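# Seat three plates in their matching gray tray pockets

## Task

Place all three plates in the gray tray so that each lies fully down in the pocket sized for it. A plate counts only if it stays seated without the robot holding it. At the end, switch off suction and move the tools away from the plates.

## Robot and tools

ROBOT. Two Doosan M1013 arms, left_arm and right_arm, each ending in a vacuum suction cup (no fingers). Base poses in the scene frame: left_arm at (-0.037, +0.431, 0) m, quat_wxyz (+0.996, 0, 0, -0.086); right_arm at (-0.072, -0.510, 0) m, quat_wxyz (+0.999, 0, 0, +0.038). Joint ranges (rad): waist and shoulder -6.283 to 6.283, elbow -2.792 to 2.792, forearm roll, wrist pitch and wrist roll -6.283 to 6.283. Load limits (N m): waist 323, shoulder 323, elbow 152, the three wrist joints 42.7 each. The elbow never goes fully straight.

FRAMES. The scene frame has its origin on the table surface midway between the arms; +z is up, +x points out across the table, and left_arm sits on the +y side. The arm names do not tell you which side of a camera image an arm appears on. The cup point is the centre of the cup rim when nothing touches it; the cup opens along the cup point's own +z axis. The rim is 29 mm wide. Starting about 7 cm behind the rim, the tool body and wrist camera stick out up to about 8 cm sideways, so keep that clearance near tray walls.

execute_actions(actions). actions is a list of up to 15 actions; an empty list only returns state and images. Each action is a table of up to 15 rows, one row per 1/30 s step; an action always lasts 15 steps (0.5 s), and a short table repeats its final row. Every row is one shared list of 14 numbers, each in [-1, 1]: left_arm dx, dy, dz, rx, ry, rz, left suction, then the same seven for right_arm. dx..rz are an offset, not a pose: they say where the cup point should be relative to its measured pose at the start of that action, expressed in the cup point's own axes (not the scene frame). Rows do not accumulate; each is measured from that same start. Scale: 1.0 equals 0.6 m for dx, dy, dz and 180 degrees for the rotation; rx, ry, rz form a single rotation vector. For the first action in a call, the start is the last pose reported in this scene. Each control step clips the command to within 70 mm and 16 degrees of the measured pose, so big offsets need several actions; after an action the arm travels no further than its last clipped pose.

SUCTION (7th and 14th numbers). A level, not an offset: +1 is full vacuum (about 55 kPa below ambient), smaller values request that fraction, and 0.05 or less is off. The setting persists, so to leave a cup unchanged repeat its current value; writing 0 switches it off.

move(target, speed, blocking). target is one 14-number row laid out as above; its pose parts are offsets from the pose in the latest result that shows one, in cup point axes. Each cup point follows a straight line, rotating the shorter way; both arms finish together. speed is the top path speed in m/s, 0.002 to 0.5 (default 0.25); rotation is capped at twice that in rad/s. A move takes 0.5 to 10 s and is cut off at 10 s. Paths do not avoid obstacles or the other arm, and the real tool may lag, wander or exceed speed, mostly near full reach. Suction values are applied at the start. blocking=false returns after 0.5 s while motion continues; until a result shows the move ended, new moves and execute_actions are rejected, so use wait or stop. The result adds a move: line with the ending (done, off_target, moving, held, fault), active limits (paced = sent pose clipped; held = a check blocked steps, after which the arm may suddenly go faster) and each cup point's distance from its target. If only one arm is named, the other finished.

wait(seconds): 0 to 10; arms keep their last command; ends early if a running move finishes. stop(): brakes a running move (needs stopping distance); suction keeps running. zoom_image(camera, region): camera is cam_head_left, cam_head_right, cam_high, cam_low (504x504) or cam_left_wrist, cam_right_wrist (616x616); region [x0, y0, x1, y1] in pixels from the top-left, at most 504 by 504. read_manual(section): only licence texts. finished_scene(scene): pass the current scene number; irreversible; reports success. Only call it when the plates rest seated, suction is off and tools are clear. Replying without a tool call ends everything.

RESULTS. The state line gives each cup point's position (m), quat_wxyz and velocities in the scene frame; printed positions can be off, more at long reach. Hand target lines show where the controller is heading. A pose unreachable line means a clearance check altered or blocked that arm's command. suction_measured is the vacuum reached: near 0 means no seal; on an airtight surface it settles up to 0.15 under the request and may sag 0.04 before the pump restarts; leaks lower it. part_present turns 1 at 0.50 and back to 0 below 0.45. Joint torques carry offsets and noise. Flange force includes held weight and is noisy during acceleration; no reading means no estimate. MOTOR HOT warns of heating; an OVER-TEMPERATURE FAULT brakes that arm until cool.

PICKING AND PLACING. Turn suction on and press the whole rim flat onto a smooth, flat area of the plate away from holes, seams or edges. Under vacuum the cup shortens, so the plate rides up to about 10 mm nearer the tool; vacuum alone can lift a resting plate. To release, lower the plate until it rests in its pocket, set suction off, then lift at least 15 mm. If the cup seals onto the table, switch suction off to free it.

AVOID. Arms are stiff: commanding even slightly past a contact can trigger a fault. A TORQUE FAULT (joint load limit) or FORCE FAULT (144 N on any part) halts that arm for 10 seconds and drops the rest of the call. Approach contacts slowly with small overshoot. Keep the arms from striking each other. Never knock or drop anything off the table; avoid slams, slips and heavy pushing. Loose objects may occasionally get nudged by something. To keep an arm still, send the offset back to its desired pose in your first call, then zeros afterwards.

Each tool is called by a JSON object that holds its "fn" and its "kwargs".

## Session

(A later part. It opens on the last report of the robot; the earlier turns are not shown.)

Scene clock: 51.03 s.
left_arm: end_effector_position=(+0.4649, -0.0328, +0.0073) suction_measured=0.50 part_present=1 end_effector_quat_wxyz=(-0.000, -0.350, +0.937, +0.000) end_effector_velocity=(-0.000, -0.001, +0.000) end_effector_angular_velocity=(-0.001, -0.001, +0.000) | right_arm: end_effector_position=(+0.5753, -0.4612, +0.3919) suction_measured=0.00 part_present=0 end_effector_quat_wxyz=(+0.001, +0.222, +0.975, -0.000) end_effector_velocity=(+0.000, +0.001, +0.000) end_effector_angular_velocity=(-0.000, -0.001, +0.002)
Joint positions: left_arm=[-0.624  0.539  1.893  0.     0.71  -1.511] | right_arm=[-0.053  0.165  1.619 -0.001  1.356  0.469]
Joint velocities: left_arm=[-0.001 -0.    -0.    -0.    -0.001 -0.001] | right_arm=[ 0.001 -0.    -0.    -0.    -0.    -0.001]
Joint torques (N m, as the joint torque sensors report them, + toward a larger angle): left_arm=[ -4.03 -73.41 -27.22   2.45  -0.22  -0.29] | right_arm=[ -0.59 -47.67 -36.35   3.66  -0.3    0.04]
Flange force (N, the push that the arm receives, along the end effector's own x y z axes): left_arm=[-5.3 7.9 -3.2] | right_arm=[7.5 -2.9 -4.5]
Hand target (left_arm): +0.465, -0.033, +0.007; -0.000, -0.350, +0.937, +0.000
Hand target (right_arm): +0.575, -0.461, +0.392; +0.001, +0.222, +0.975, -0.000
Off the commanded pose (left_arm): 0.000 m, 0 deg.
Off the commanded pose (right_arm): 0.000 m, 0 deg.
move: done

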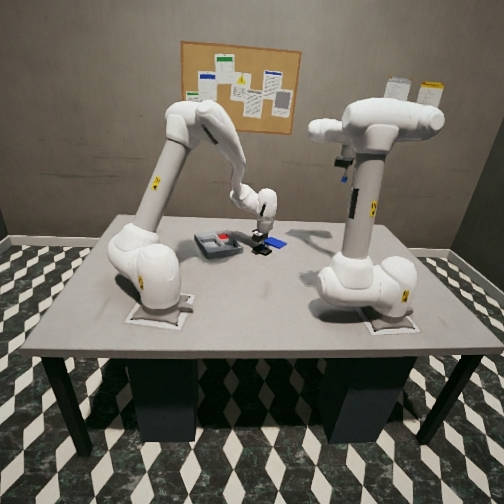

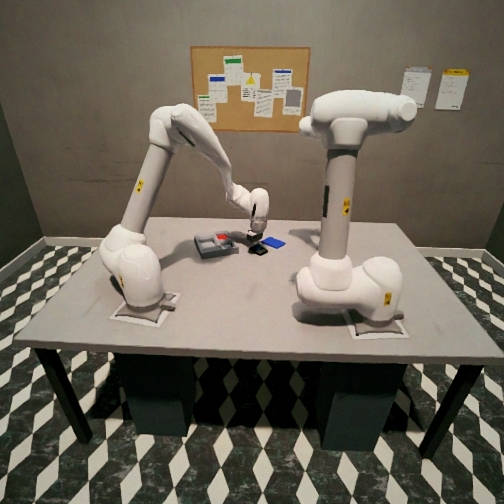

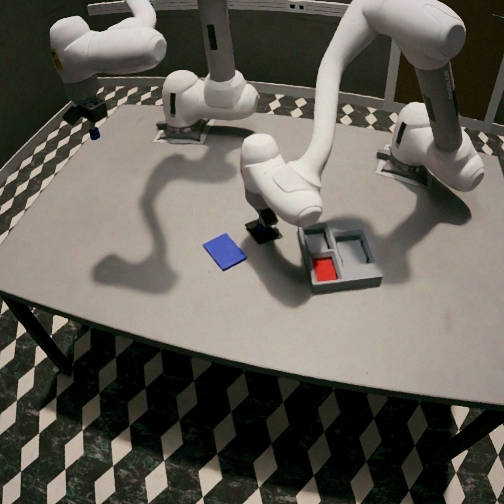

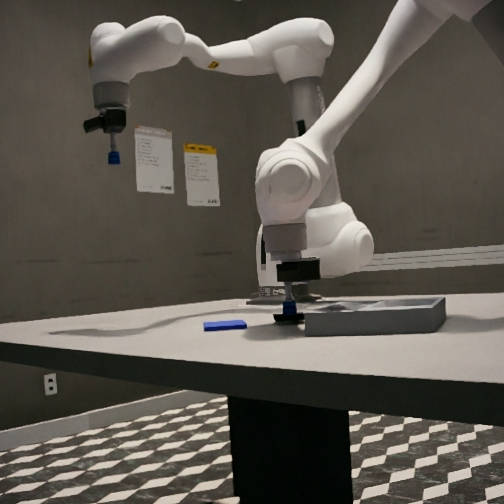

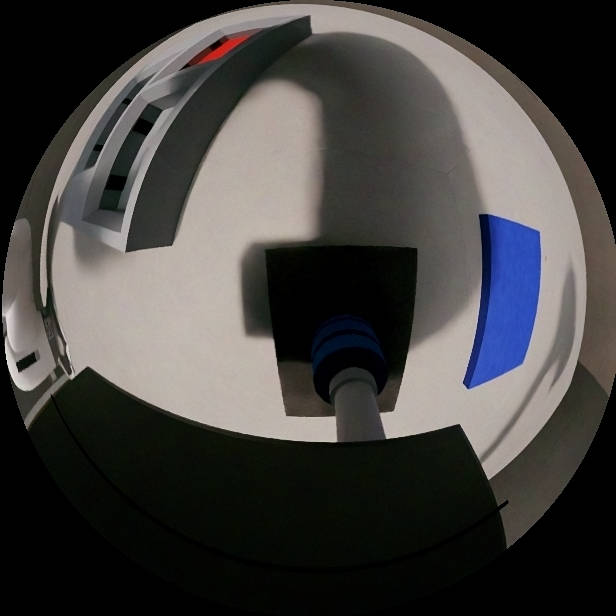

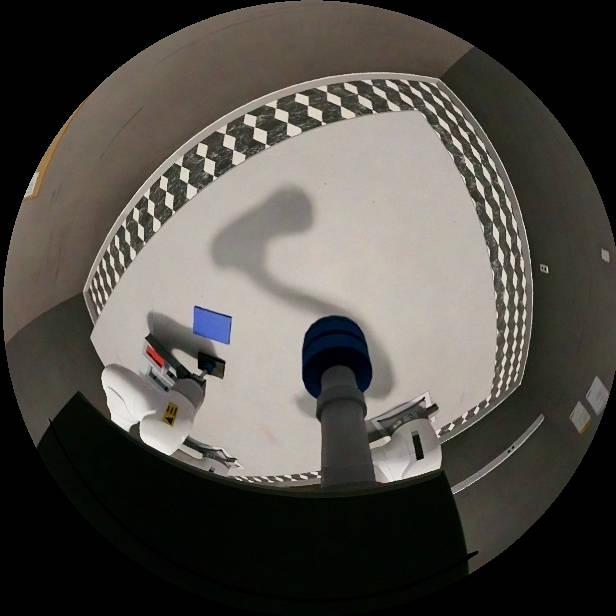

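{"fn": "move", "kwargs": {"target": [0,0,-0.075,0,0,0.127,1,0,0,0,0,0,0,0]}}

{"fn": "move", "kwargs": {"target": [-0.112,0.277,0,0,0,0,1,0,0,0,0,0,0,0]}}

{"fn": "move", "kwargs": {"target": [0,0,0.023,0,0,0,1,0,0,0,0,0,0,0], "speed": 0.04}}

{"fn": "zoom_image", "kwargs": {"camera": "cam_left_wrist", "region": [220,200,470,450]}}

Scene clock: 55.90 s.
left_arm: end_effector_position=(+0.4649, -0.0328, +0.0523) suction_measured=0.99 part_present=1 end_effector_quat_wxyz=(-0.000, -0.157, +0.988, +0.000) end_effector_velocity=(+0.000, +0.000, +0.001) end_effector_angular_velocity=(-0.001, -0.001, +0.001) | right_arm: end_effector_position=(+0.5753, -0.4612, +0.3919) suction_measured=0.00 part_present=0 end_effector_quat_wxyz=(+0.001, +0.222, +0.975, -0.000) end_effector_velocity=(+0.000, +0.001, +0.001) end_effector_angular_velocity=(-0.000, -0.002, +0.001)
Joint positions: left_arm=[-0.624  0.483  1.875  0.     0.784 -1.112] | right_arm=[-0.053  0.165  1.619 -0.001  1.356  0.469]
Joint velocities: left_arm=[ 0.    -0.002  0.    -0.     0.001 -0.   ] | right_arm=[ 0.001 -0.001 -0.    -0.    -0.001  0.001]
Joint torques (N m, as the joint torque sensors report them, + toward a larger angle): left_arm=[ -3.01 -72.07 -29.09   2.8   -0.19   0.28] | right_arm=[ -0.6  -46.73 -36.56   3.66  -0.31   0.17]
Flange force (N, the push that the arm receives, along the end effector's own x y z axes): left_arm=[-0.5 6.8 -1.4] | right_arm=[8.7 -4.0 -4.5]
Hand target (left_arm): +0.465, -0.033, +0.052; -0.000, -0.157, +0.988, +0.000
Hand target (right_arm): +0.575, -0.461, +0.392; +0.001, +0.222, +0.975, -0.000
Off the commanded pose (left_arm): 0.000 m, 0 deg.
Off the commanded pose (right_arm): 0.000 m, 0 deg.
move: done

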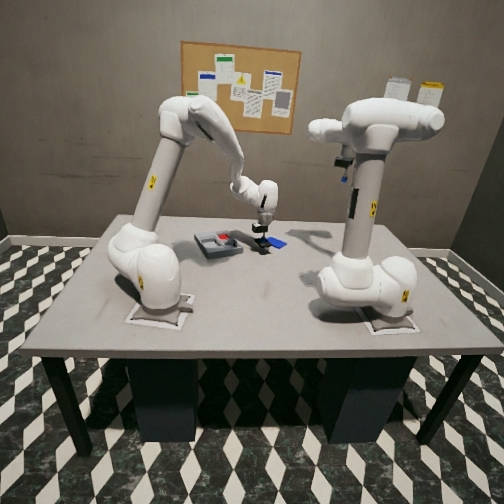

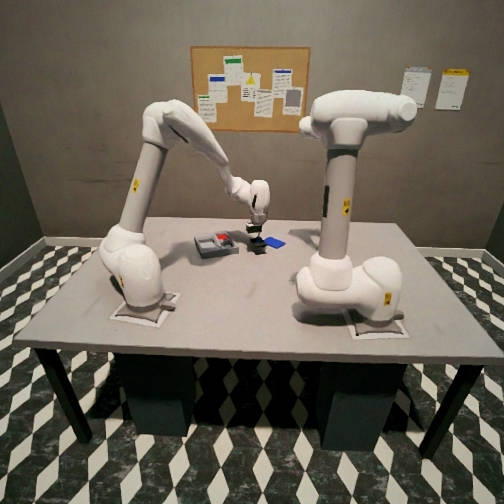

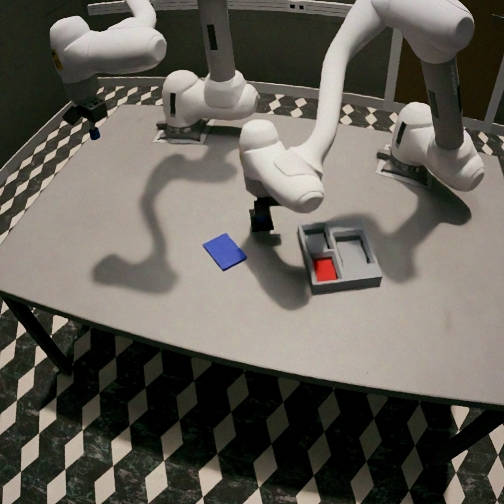

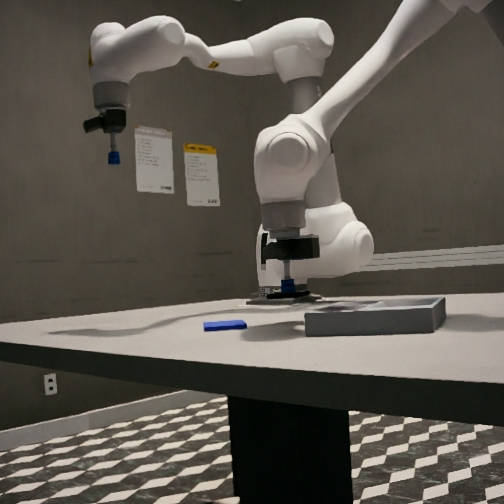

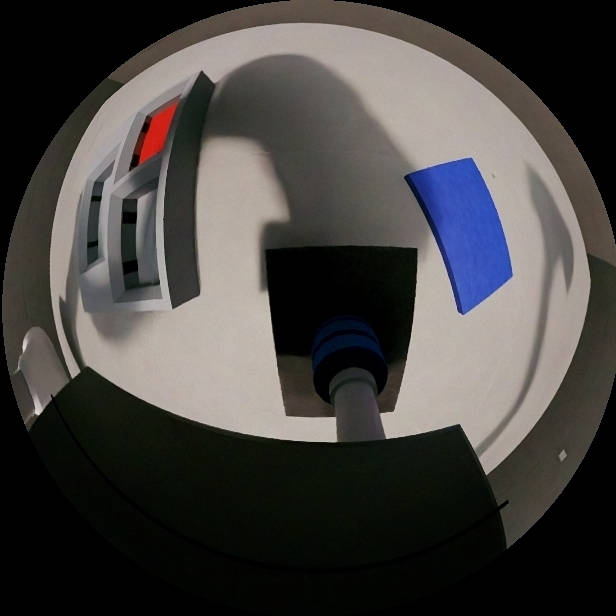

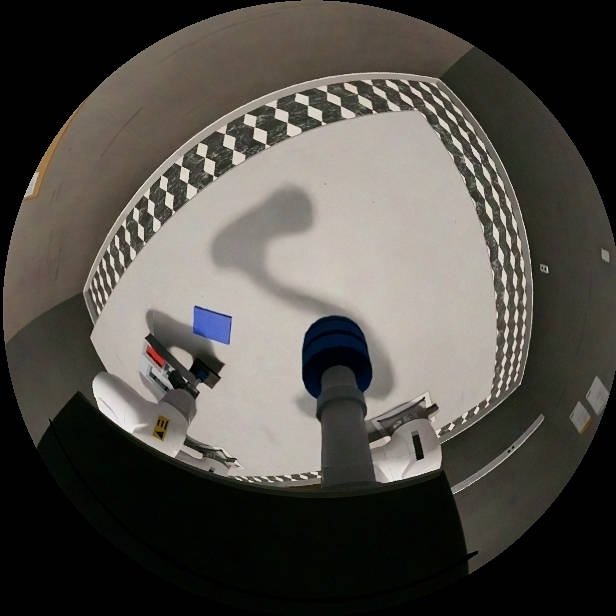

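Scene clock: 57.00 s.
left_arm: end_effector_position=(+0.4772, +0.1459, +0.0523) suction_measured=0.99 part_present=1 end_effector_quat_wxyz=(-0.000, -0.157, +0.988, +0.000) end_effector_velocity=(-0.000, +0.000, +0.000) end_effector_angular_velocity=(-0.001, -0.001, -0.001) | right_arm: end_effector_position=(+0.5753, -0.4612, +0.3919) suction_measured=0.00 part_present=0 end_effector_quat_wxyz=(+0.001, +0.222, +0.975, -0.000) end_effector_velocity=(-0.000, -0.001, +0.001) end_effector_angular_velocity=(-0.001, -0.001, -0.001)
Joint positions: left_arm=[-0.393  0.369  2.065 -0.     0.707 -0.881] | right_arm=[-0.053  0.165  1.619 -0.001  1.356  0.469]
Joint velocities: left_arm=[ 0.001 -0.001  0.001 -0.    -0.001  0.002] | right_arm=[-0.001 -0.001 -0.001 -0.001  0.001  0.001]
Joint torques (N m, as the joint torque sensors report them, + toward a larger angle): left_arm=[ -3.68 -61.4  -26.78   2.73  -0.16  -0.11] | right_arm=[ -0.11 -48.01 -36.29   3.77  -0.29   0.14]
Flange force (N, the push that the arm receives, along the end effector's own x y z axes): left_arm=[-3.2 6.4 1.3] | right_arm=[6.1 -3.8 -4.5]
Hand target (left_arm): +0.477, +0.146, +0.052; -0.000, -0.157, +0.988, +0.000
Hand target (right_arm): +0.575, -0.461, +0.392; +0.001, +0.222, +0.975, -0.000
Off the commanded pose (left_arm): 0.000 m, 0 deg.
Off the commanded pose (right_arm): 0.000 m, 0 deg.
move: done

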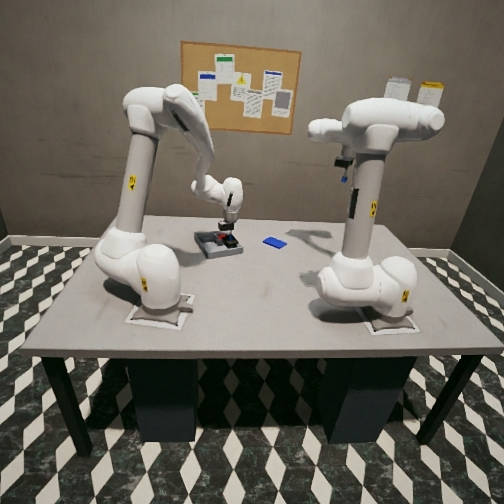

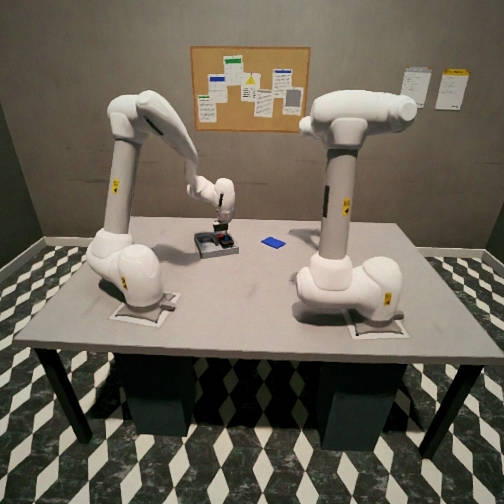

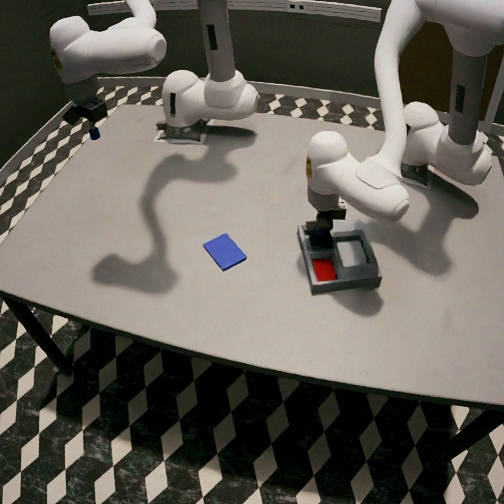

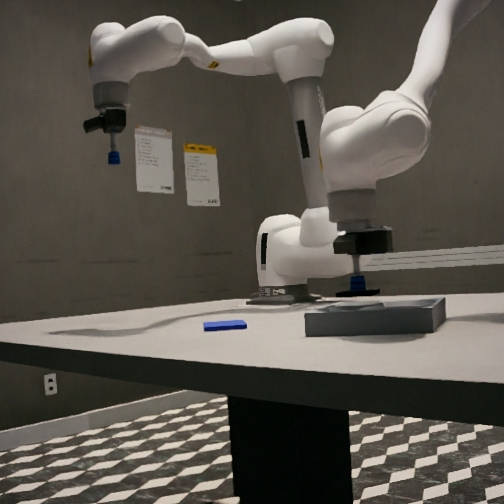

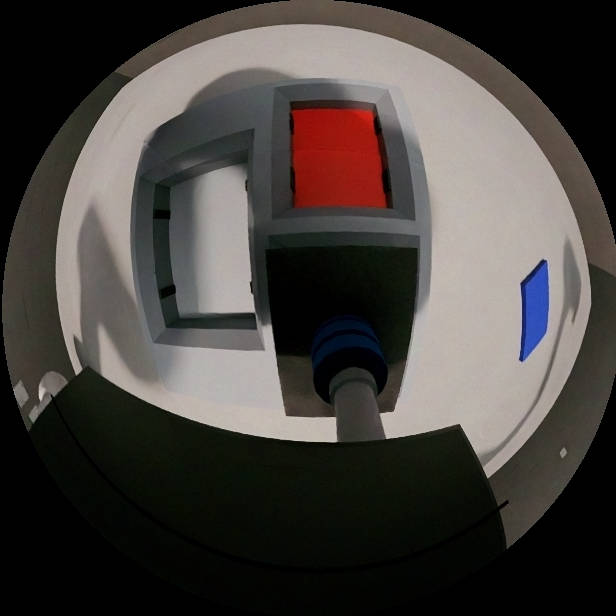

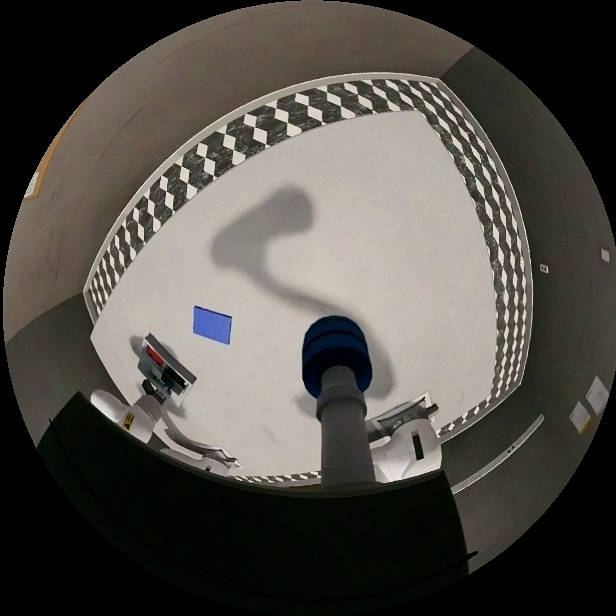

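Scene clock: 57.70 s.
left_arm: end_effector_position=(+0.4773, +0.1459, +0.0385) suction_measured=0.99 part_present=1 end_effector_quat_wxyz=(-0.000, -0.157, +0.988, +0.000) end_effector_velocity=(-0.000, -0.000, +0.000) end_effector_angular_velocity=(-0.000, -0.000, +0.000) | right_arm: end_effector_position=(+0.5753, -0.4612, +0.3919) suction_measured=0.00 part_present=0 end_effector_quat_wxyz=(+0.001, +0.222, +0.975, -0.000) end_effector_velocity=(+0.000, +0.000, -0.001) end_effector_angular_velocity=(+0.000, +0.001, -0.001)
Joint positions: left_arm=[-0.393  0.389  2.072 -0.     0.681 -0.881] | right_arm=[-0.053  0.165  1.619 -0.001  1.356  0.469]
Joint velocities: left_arm=[-0.    -0.001  0.    -0.    -0.    -0.   ] | right_arm=[ 0.     0.001  0.     0.    -0.001  0.001]
Joint torques (N m, as the joint torque sensors report them, + toward a larger angle): left_arm=[ -1.89 -58.77 -26.13   2.47  -0.05  -0.14] | right_arm=[  0.15 -47.92 -36.49   3.73  -0.25   0.05]
Flange force (N, the push that the arm receives, along the end effector's own x y z axes): left_arm=[2.5 7.7 -3.7] | right_arm=[6.1 -3.9 -3.7]
Hand target (left_arm): +0.477, +0.146, +0.038; -0.000, -0.157, +0.988, +0.000
Hand target (right_arm): +0.575, -0.461, +0.392; +0.001, +0.222, +0.975, -0.000
Off the commanded pose (left_arm): 0.000 m, 0 deg.
Off the commanded pose (right_arm): 0.000 m, 0 deg.
move: done

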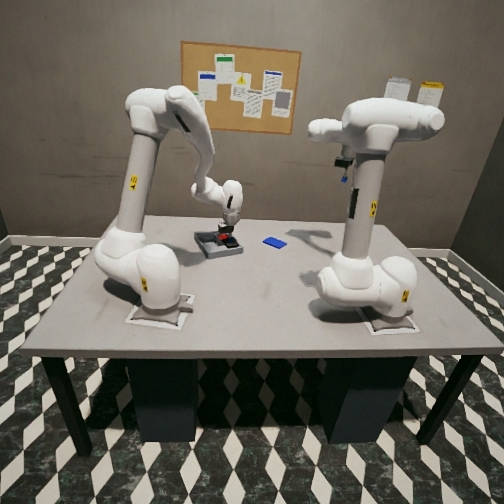

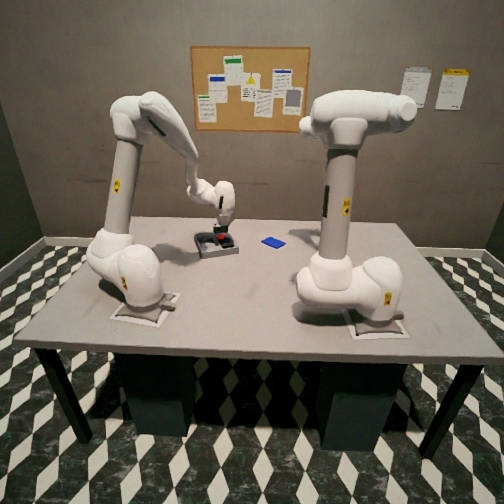

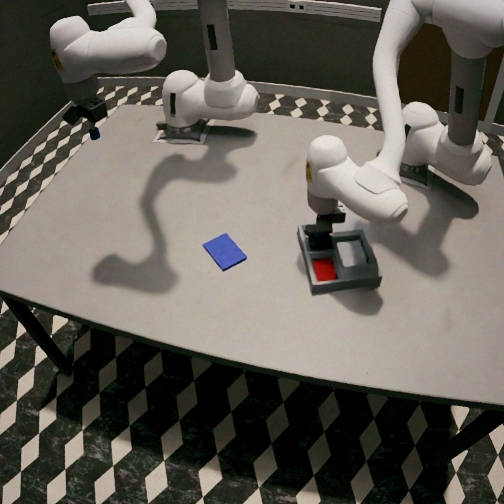

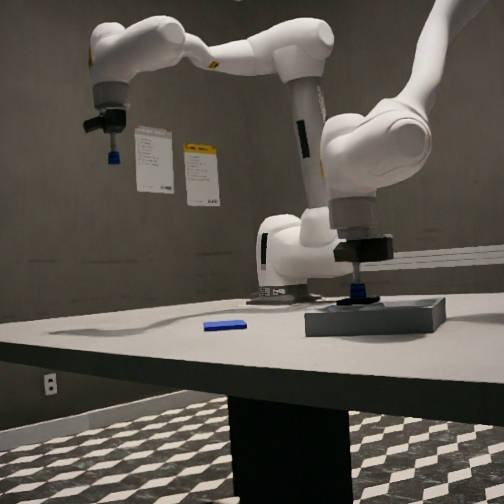

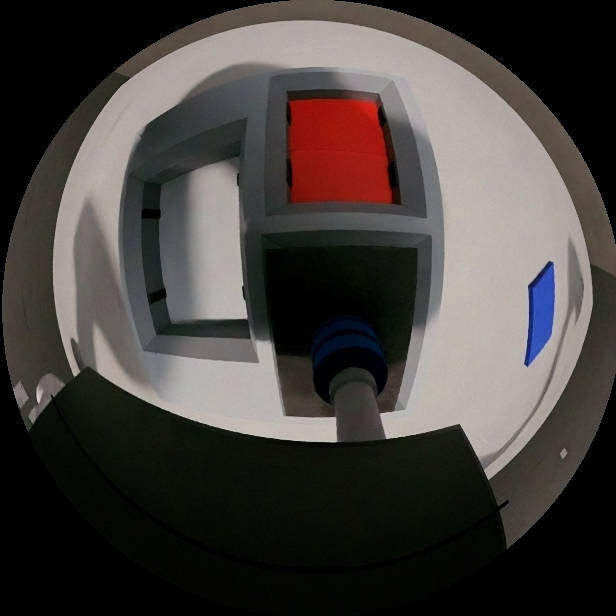

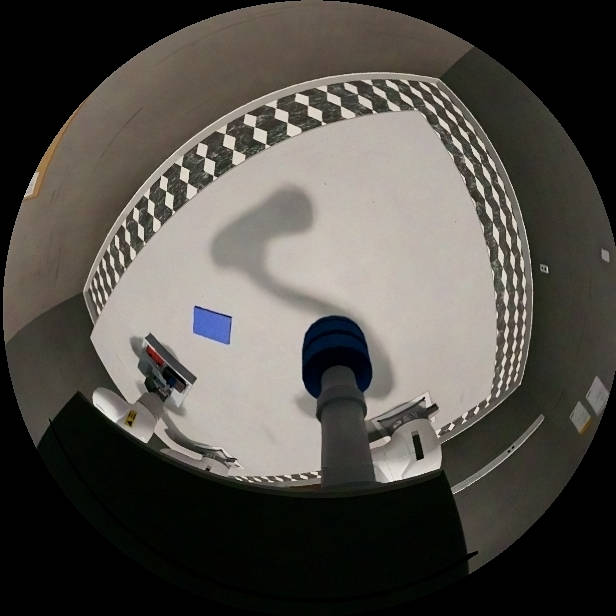

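Region (220, 200, 470, 450) of cam_left_wrist's 616x616 image, scaled by 2.016, with more detail than that image has.

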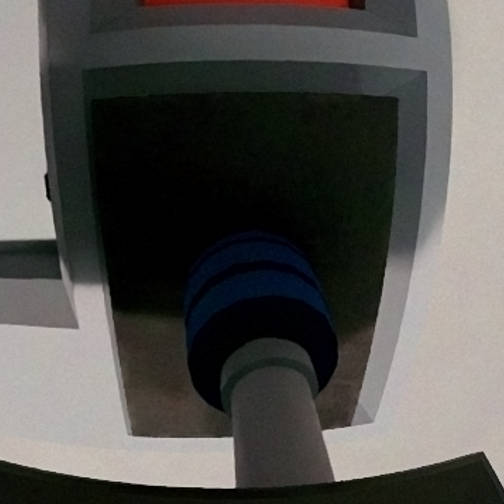

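{"fn": "move", "kwargs": {"target": [0.003,-0.006,0.02,0,0,0,1,0,0,0,0,0,0,0], "speed": 0.03}}

{"fn": "zoom_image", "kwargs": {"camera": "cam_left_wrist", "region": [220,200,470,450]}}

Scene clock: 59.67 s.
left_arm: end_effector_position=(+0.4767, +0.1419, +0.0265) suction_measured=0.99 part_present=1 end_effector_quat_wxyz=(-0.000, -0.157, +0.988, +0.000) end_effector_velocity=(-0.000, +0.000, +0.000) end_effector_angular_velocity=(-0.000, -0.000, -0.000) | right_arm: end_effector_position=(+0.5753, -0.4612, +0.3919) suction_measured=0.00 part_present=0 end_effector_quat_wxyz=(+0.001, +0.222, +0.975, -0.000) end_effector_velocity=(+0.000, -0.000, -0.000) end_effector_angular_velocity=(+0.000, +0.001, -0.001)
Joint positions: left_arm=[-0.399  0.407  2.074 -0.     0.66  -0.887] | right_arm=[-0.053  0.165  1.619 -0.001  1.356  0.469]
Joint velocities: left_arm=[ 0.001 -0.001  0.001 -0.    -0.001  0.001] | right_arm=[-0.     0.    -0.     0.     0.     0.001]
Joint torques (N m, as the joint torque sensors report them, + toward a larger angle): left_arm=[ -4.55 -62.59 -25.28   2.2   -0.31  -0.12] | right_arm=[ -0.1  -48.26 -36.67   3.61  -0.13   0.07]
Flange force (N, the push that the arm receives, along the end effector's own x y z axes): left_arm=[-3.4 8.1 -1.1] | right_arm=[6.1 -3.6 -3.2]
Hand target (left_arm): +0.477, +0.142, +0.026; -0.000, -0.157, +0.988, +0.000
Hand target (right_arm): +0.575, -0.461, +0.392; +0.001, +0.222, +0.975, -0.000
Off the commanded pose (left_arm): 0.000 m, 0 deg.
Off the commanded pose (right_arm): 0.000 m, 0 deg.
move: done

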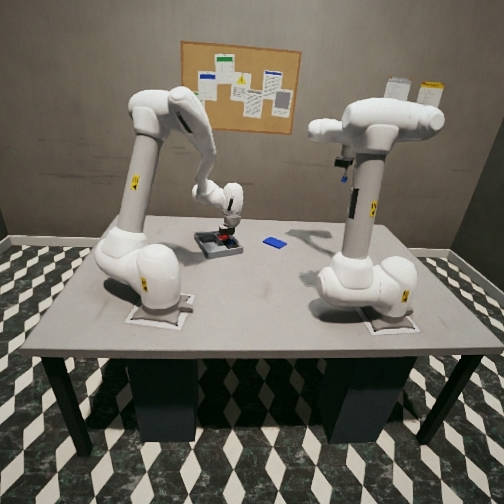

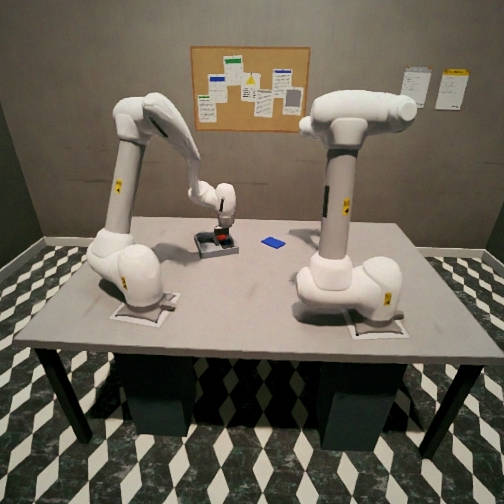

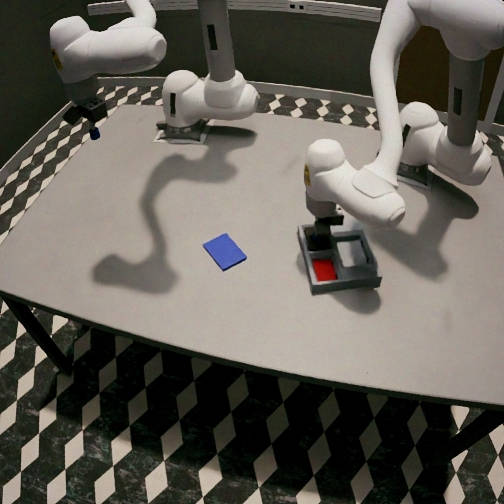

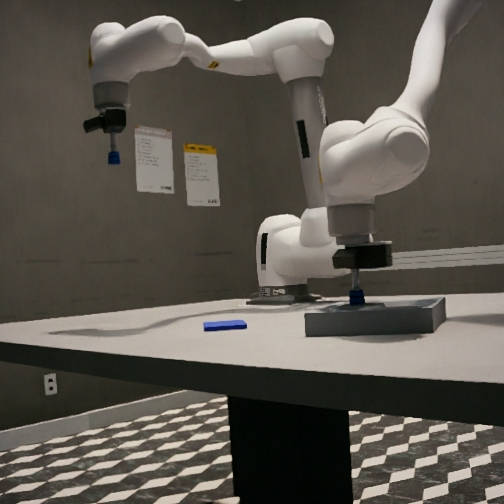

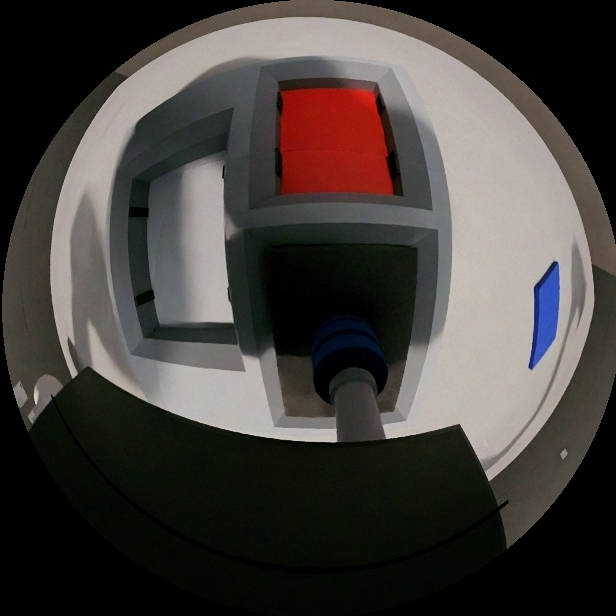

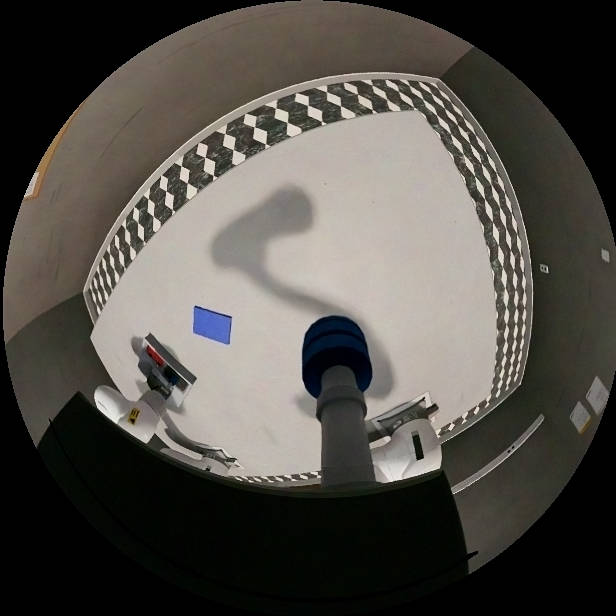

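Region (220, 200, 470, 450) of cam_left_wrist's 616x616 image, scaled by 2.016, with more detail than that image has.

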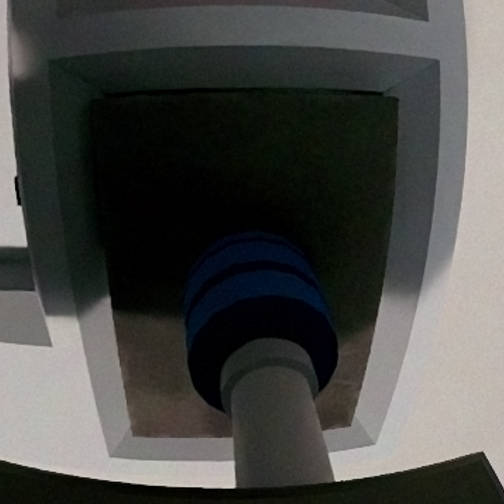

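{"fn": "move", "kwargs": {"target": [-0.001,-0.001,0.004,0,0,0,1,0,0,0,0,0,0,0], "speed": 0.02}}

{"fn": "move", "kwargs": {"target": [0,0,0.014,0,0,0,1,0,0,0,0,0,0,0], "speed": 0.01}}

Scene clock: 62.57 s.
left_arm: end_effector_position=(+0.4774, +0.1415, +0.0241) suction_measured=0.99 part_present=1 end_effector_quat_wxyz=(-0.000, -0.157, +0.988, +0.000) end_effector_velocity=(-0.000, +0.000, -0.002) end_effector_angular_velocity=(+0.001, +0.002, -0.001) | right_arm: end_effector_position=(+0.5753, -0.4612, +0.3919) suction_measured=0.00 part_present=0 end_effector_quat_wxyz=(+0.001, +0.222, +0.975, -0.000) end_effector_velocity=(-0.000, -0.001, -0.000) end_effector_angular_velocity=(+0.000, +0.001, -0.003)
Joint positions: left_arm=[-0.399  0.412  2.074 -0.     0.656 -0.887] | right_arm=[-0.053  0.165  1.619 -0.001  1.356  0.469]
Joint velocities: left_arm=[ 0.     0.002  0.001  0.    -0.001  0.002] | right_arm=[-0.001  0.     0.001  0.     0.     0.002]
Joint torques (N m, as the joint torque sensors report them, + toward a larger angle): left_arm=[ -4.01 -63.02 -24.8    2.41  -0.52   0.29] | right_arm=[ -0.01 -47.99 -36.28   3.68  -0.25   0.12]
Flange force (N, the push that the arm receives, along the end effector's own x y z axes): left_arm=[-3.3 5.8 0.0] | right_arm=[5.8 -3.7 -3.9]
Hand target (left_arm): +0.477, +0.142, +0.024; -0.000, -0.157, +0.988, +0.000
Hand target (right_arm): +0.575, -0.461, +0.392; +0.001, +0.222, +0.975, -0.000
Off the commanded pose (left_arm): 0.000 m, 0 deg.
Off the commanded pose (right_arm): 0.000 m, 0 deg.
move: done

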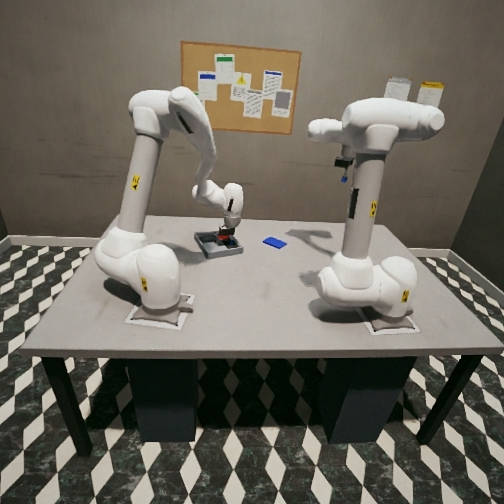

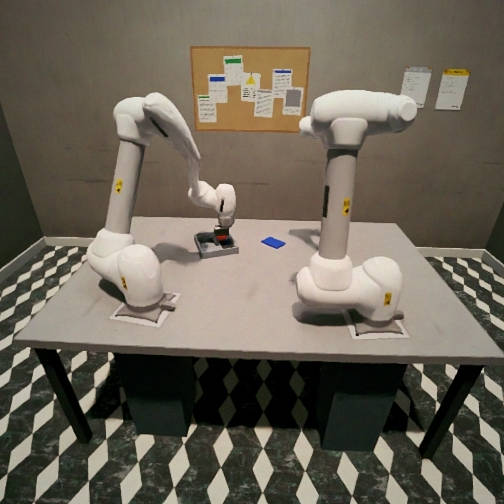

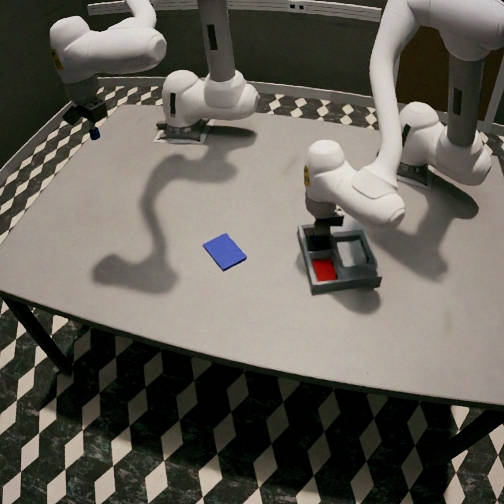

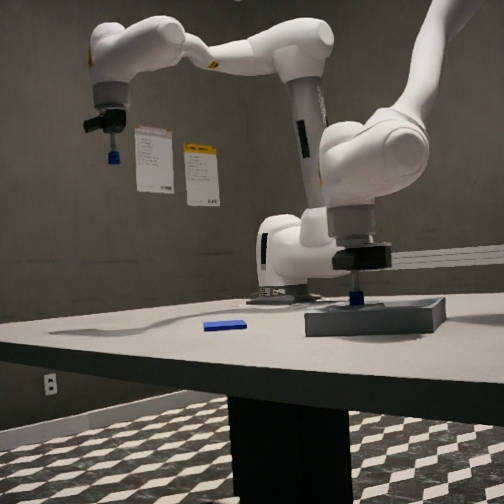

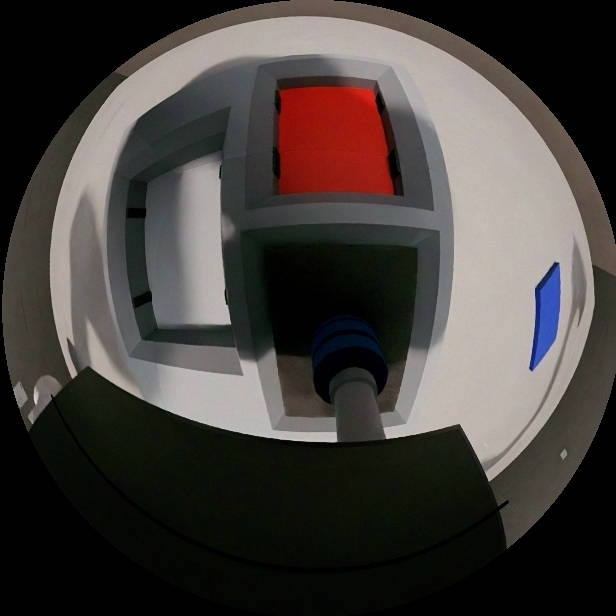

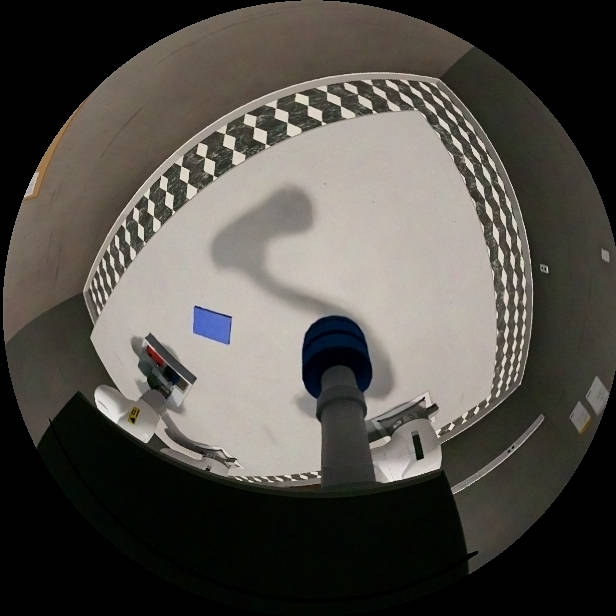

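Scene clock: 63.63 s.
left_arm: end_effector_position=(+0.4774, +0.1415, +0.0157) suction_measured=0.99 part_present=1 end_effector_quat_wxyz=(-0.000, -0.157, +0.988, +0.000) end_effector_velocity=(-0.000, +0.001, -0.000) end_effector_angular_velocity=(+0.001, +0.001, +0.002) | right_arm: end_effector_position=(+0.5753, -0.4612, +0.3919) suction_measured=0.00 part_present=0 end_effector_quat_wxyz=(+0.001, +0.222, +0.975, -0.000) end_effector_velocity=(+0.000, -0.000, -0.000) end_effector_angular_velocity=(+0.001, +0.000, -0.001)
Joint positions: left_arm=[-0.399  0.424  2.077 -0.     0.64  -0.887] | right_arm=[-0.053  0.165  1.619 -0.001  1.356  0.469]
Joint velocities: left_arm=[ 0.001  0.     0.     0.     0.001 -0.   ] | right_arm=[-0.     0.001  0.     0.001 -0.001  0.   ]
Joint torques (N m, as the joint torque sensors report them, + toward a larger angle): left_arm=[ -4.87 -60.02 -23.89   2.35   0.22  -0.27] | right_arm=[ -0.59 -47.29 -36.08   3.61  -0.23   0.1 ]
Flange force (N, the push that the arm receives, along the end effector's own x y z axes): left_arm=[-2.4 10.4 -5.0] | right_arm=[6.5 -3.2 -4.4]
Hand target (left_arm): +0.477, +0.142, +0.016; -0.000, -0.157, +0.988, +0.000
Hand target (right_arm): +0.575, -0.461, +0.392; +0.001, +0.222, +0.975, -0.000
Off the commanded pose (left_arm): 0.000 m, 0 deg.
Off the commanded pose (right_arm): 0.000 m, 0 deg.
move: done

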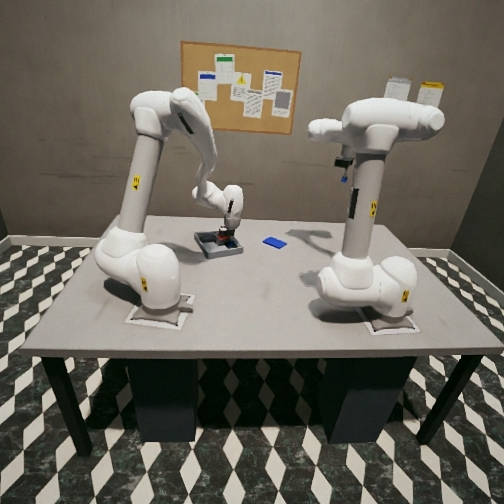

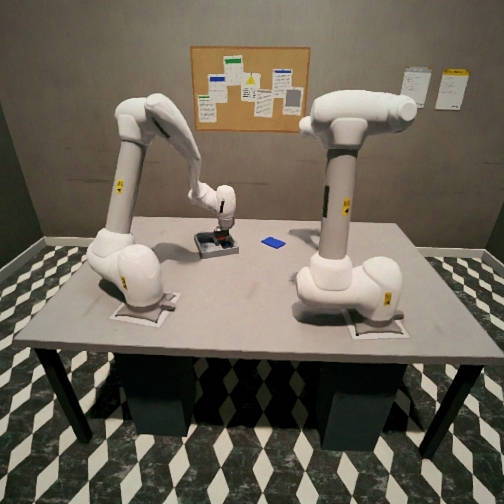

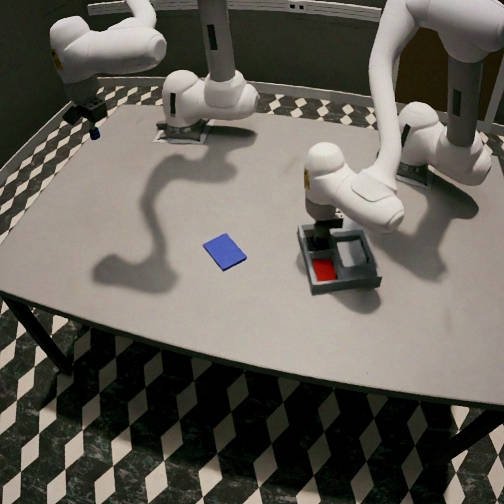

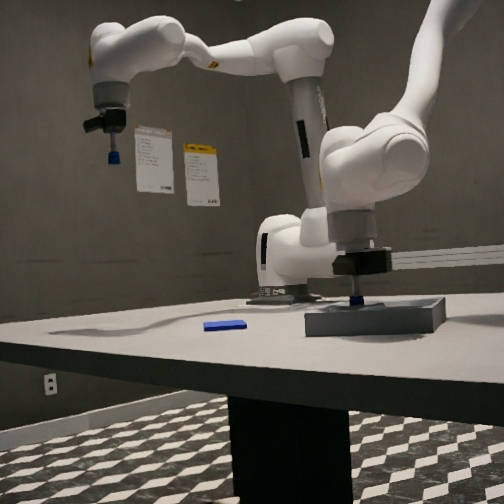

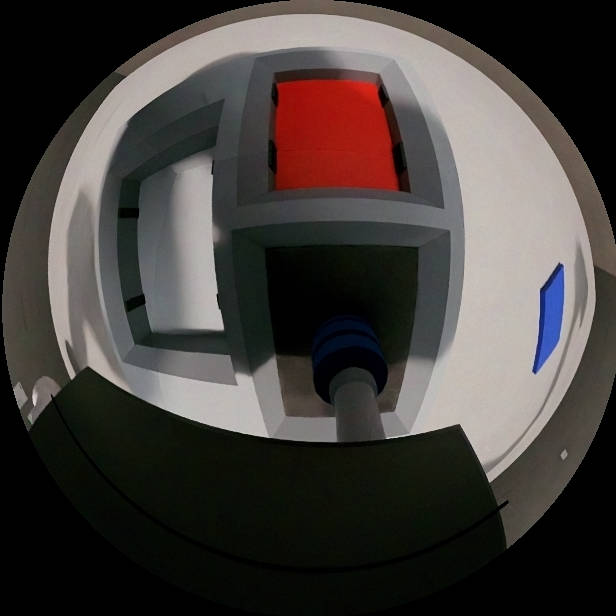

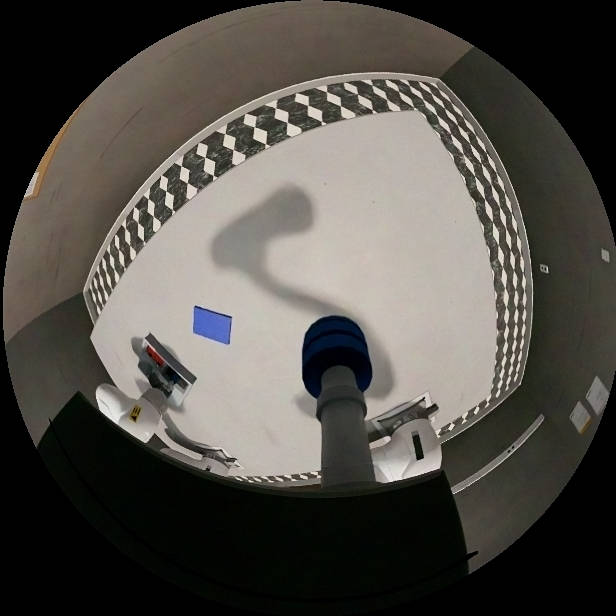

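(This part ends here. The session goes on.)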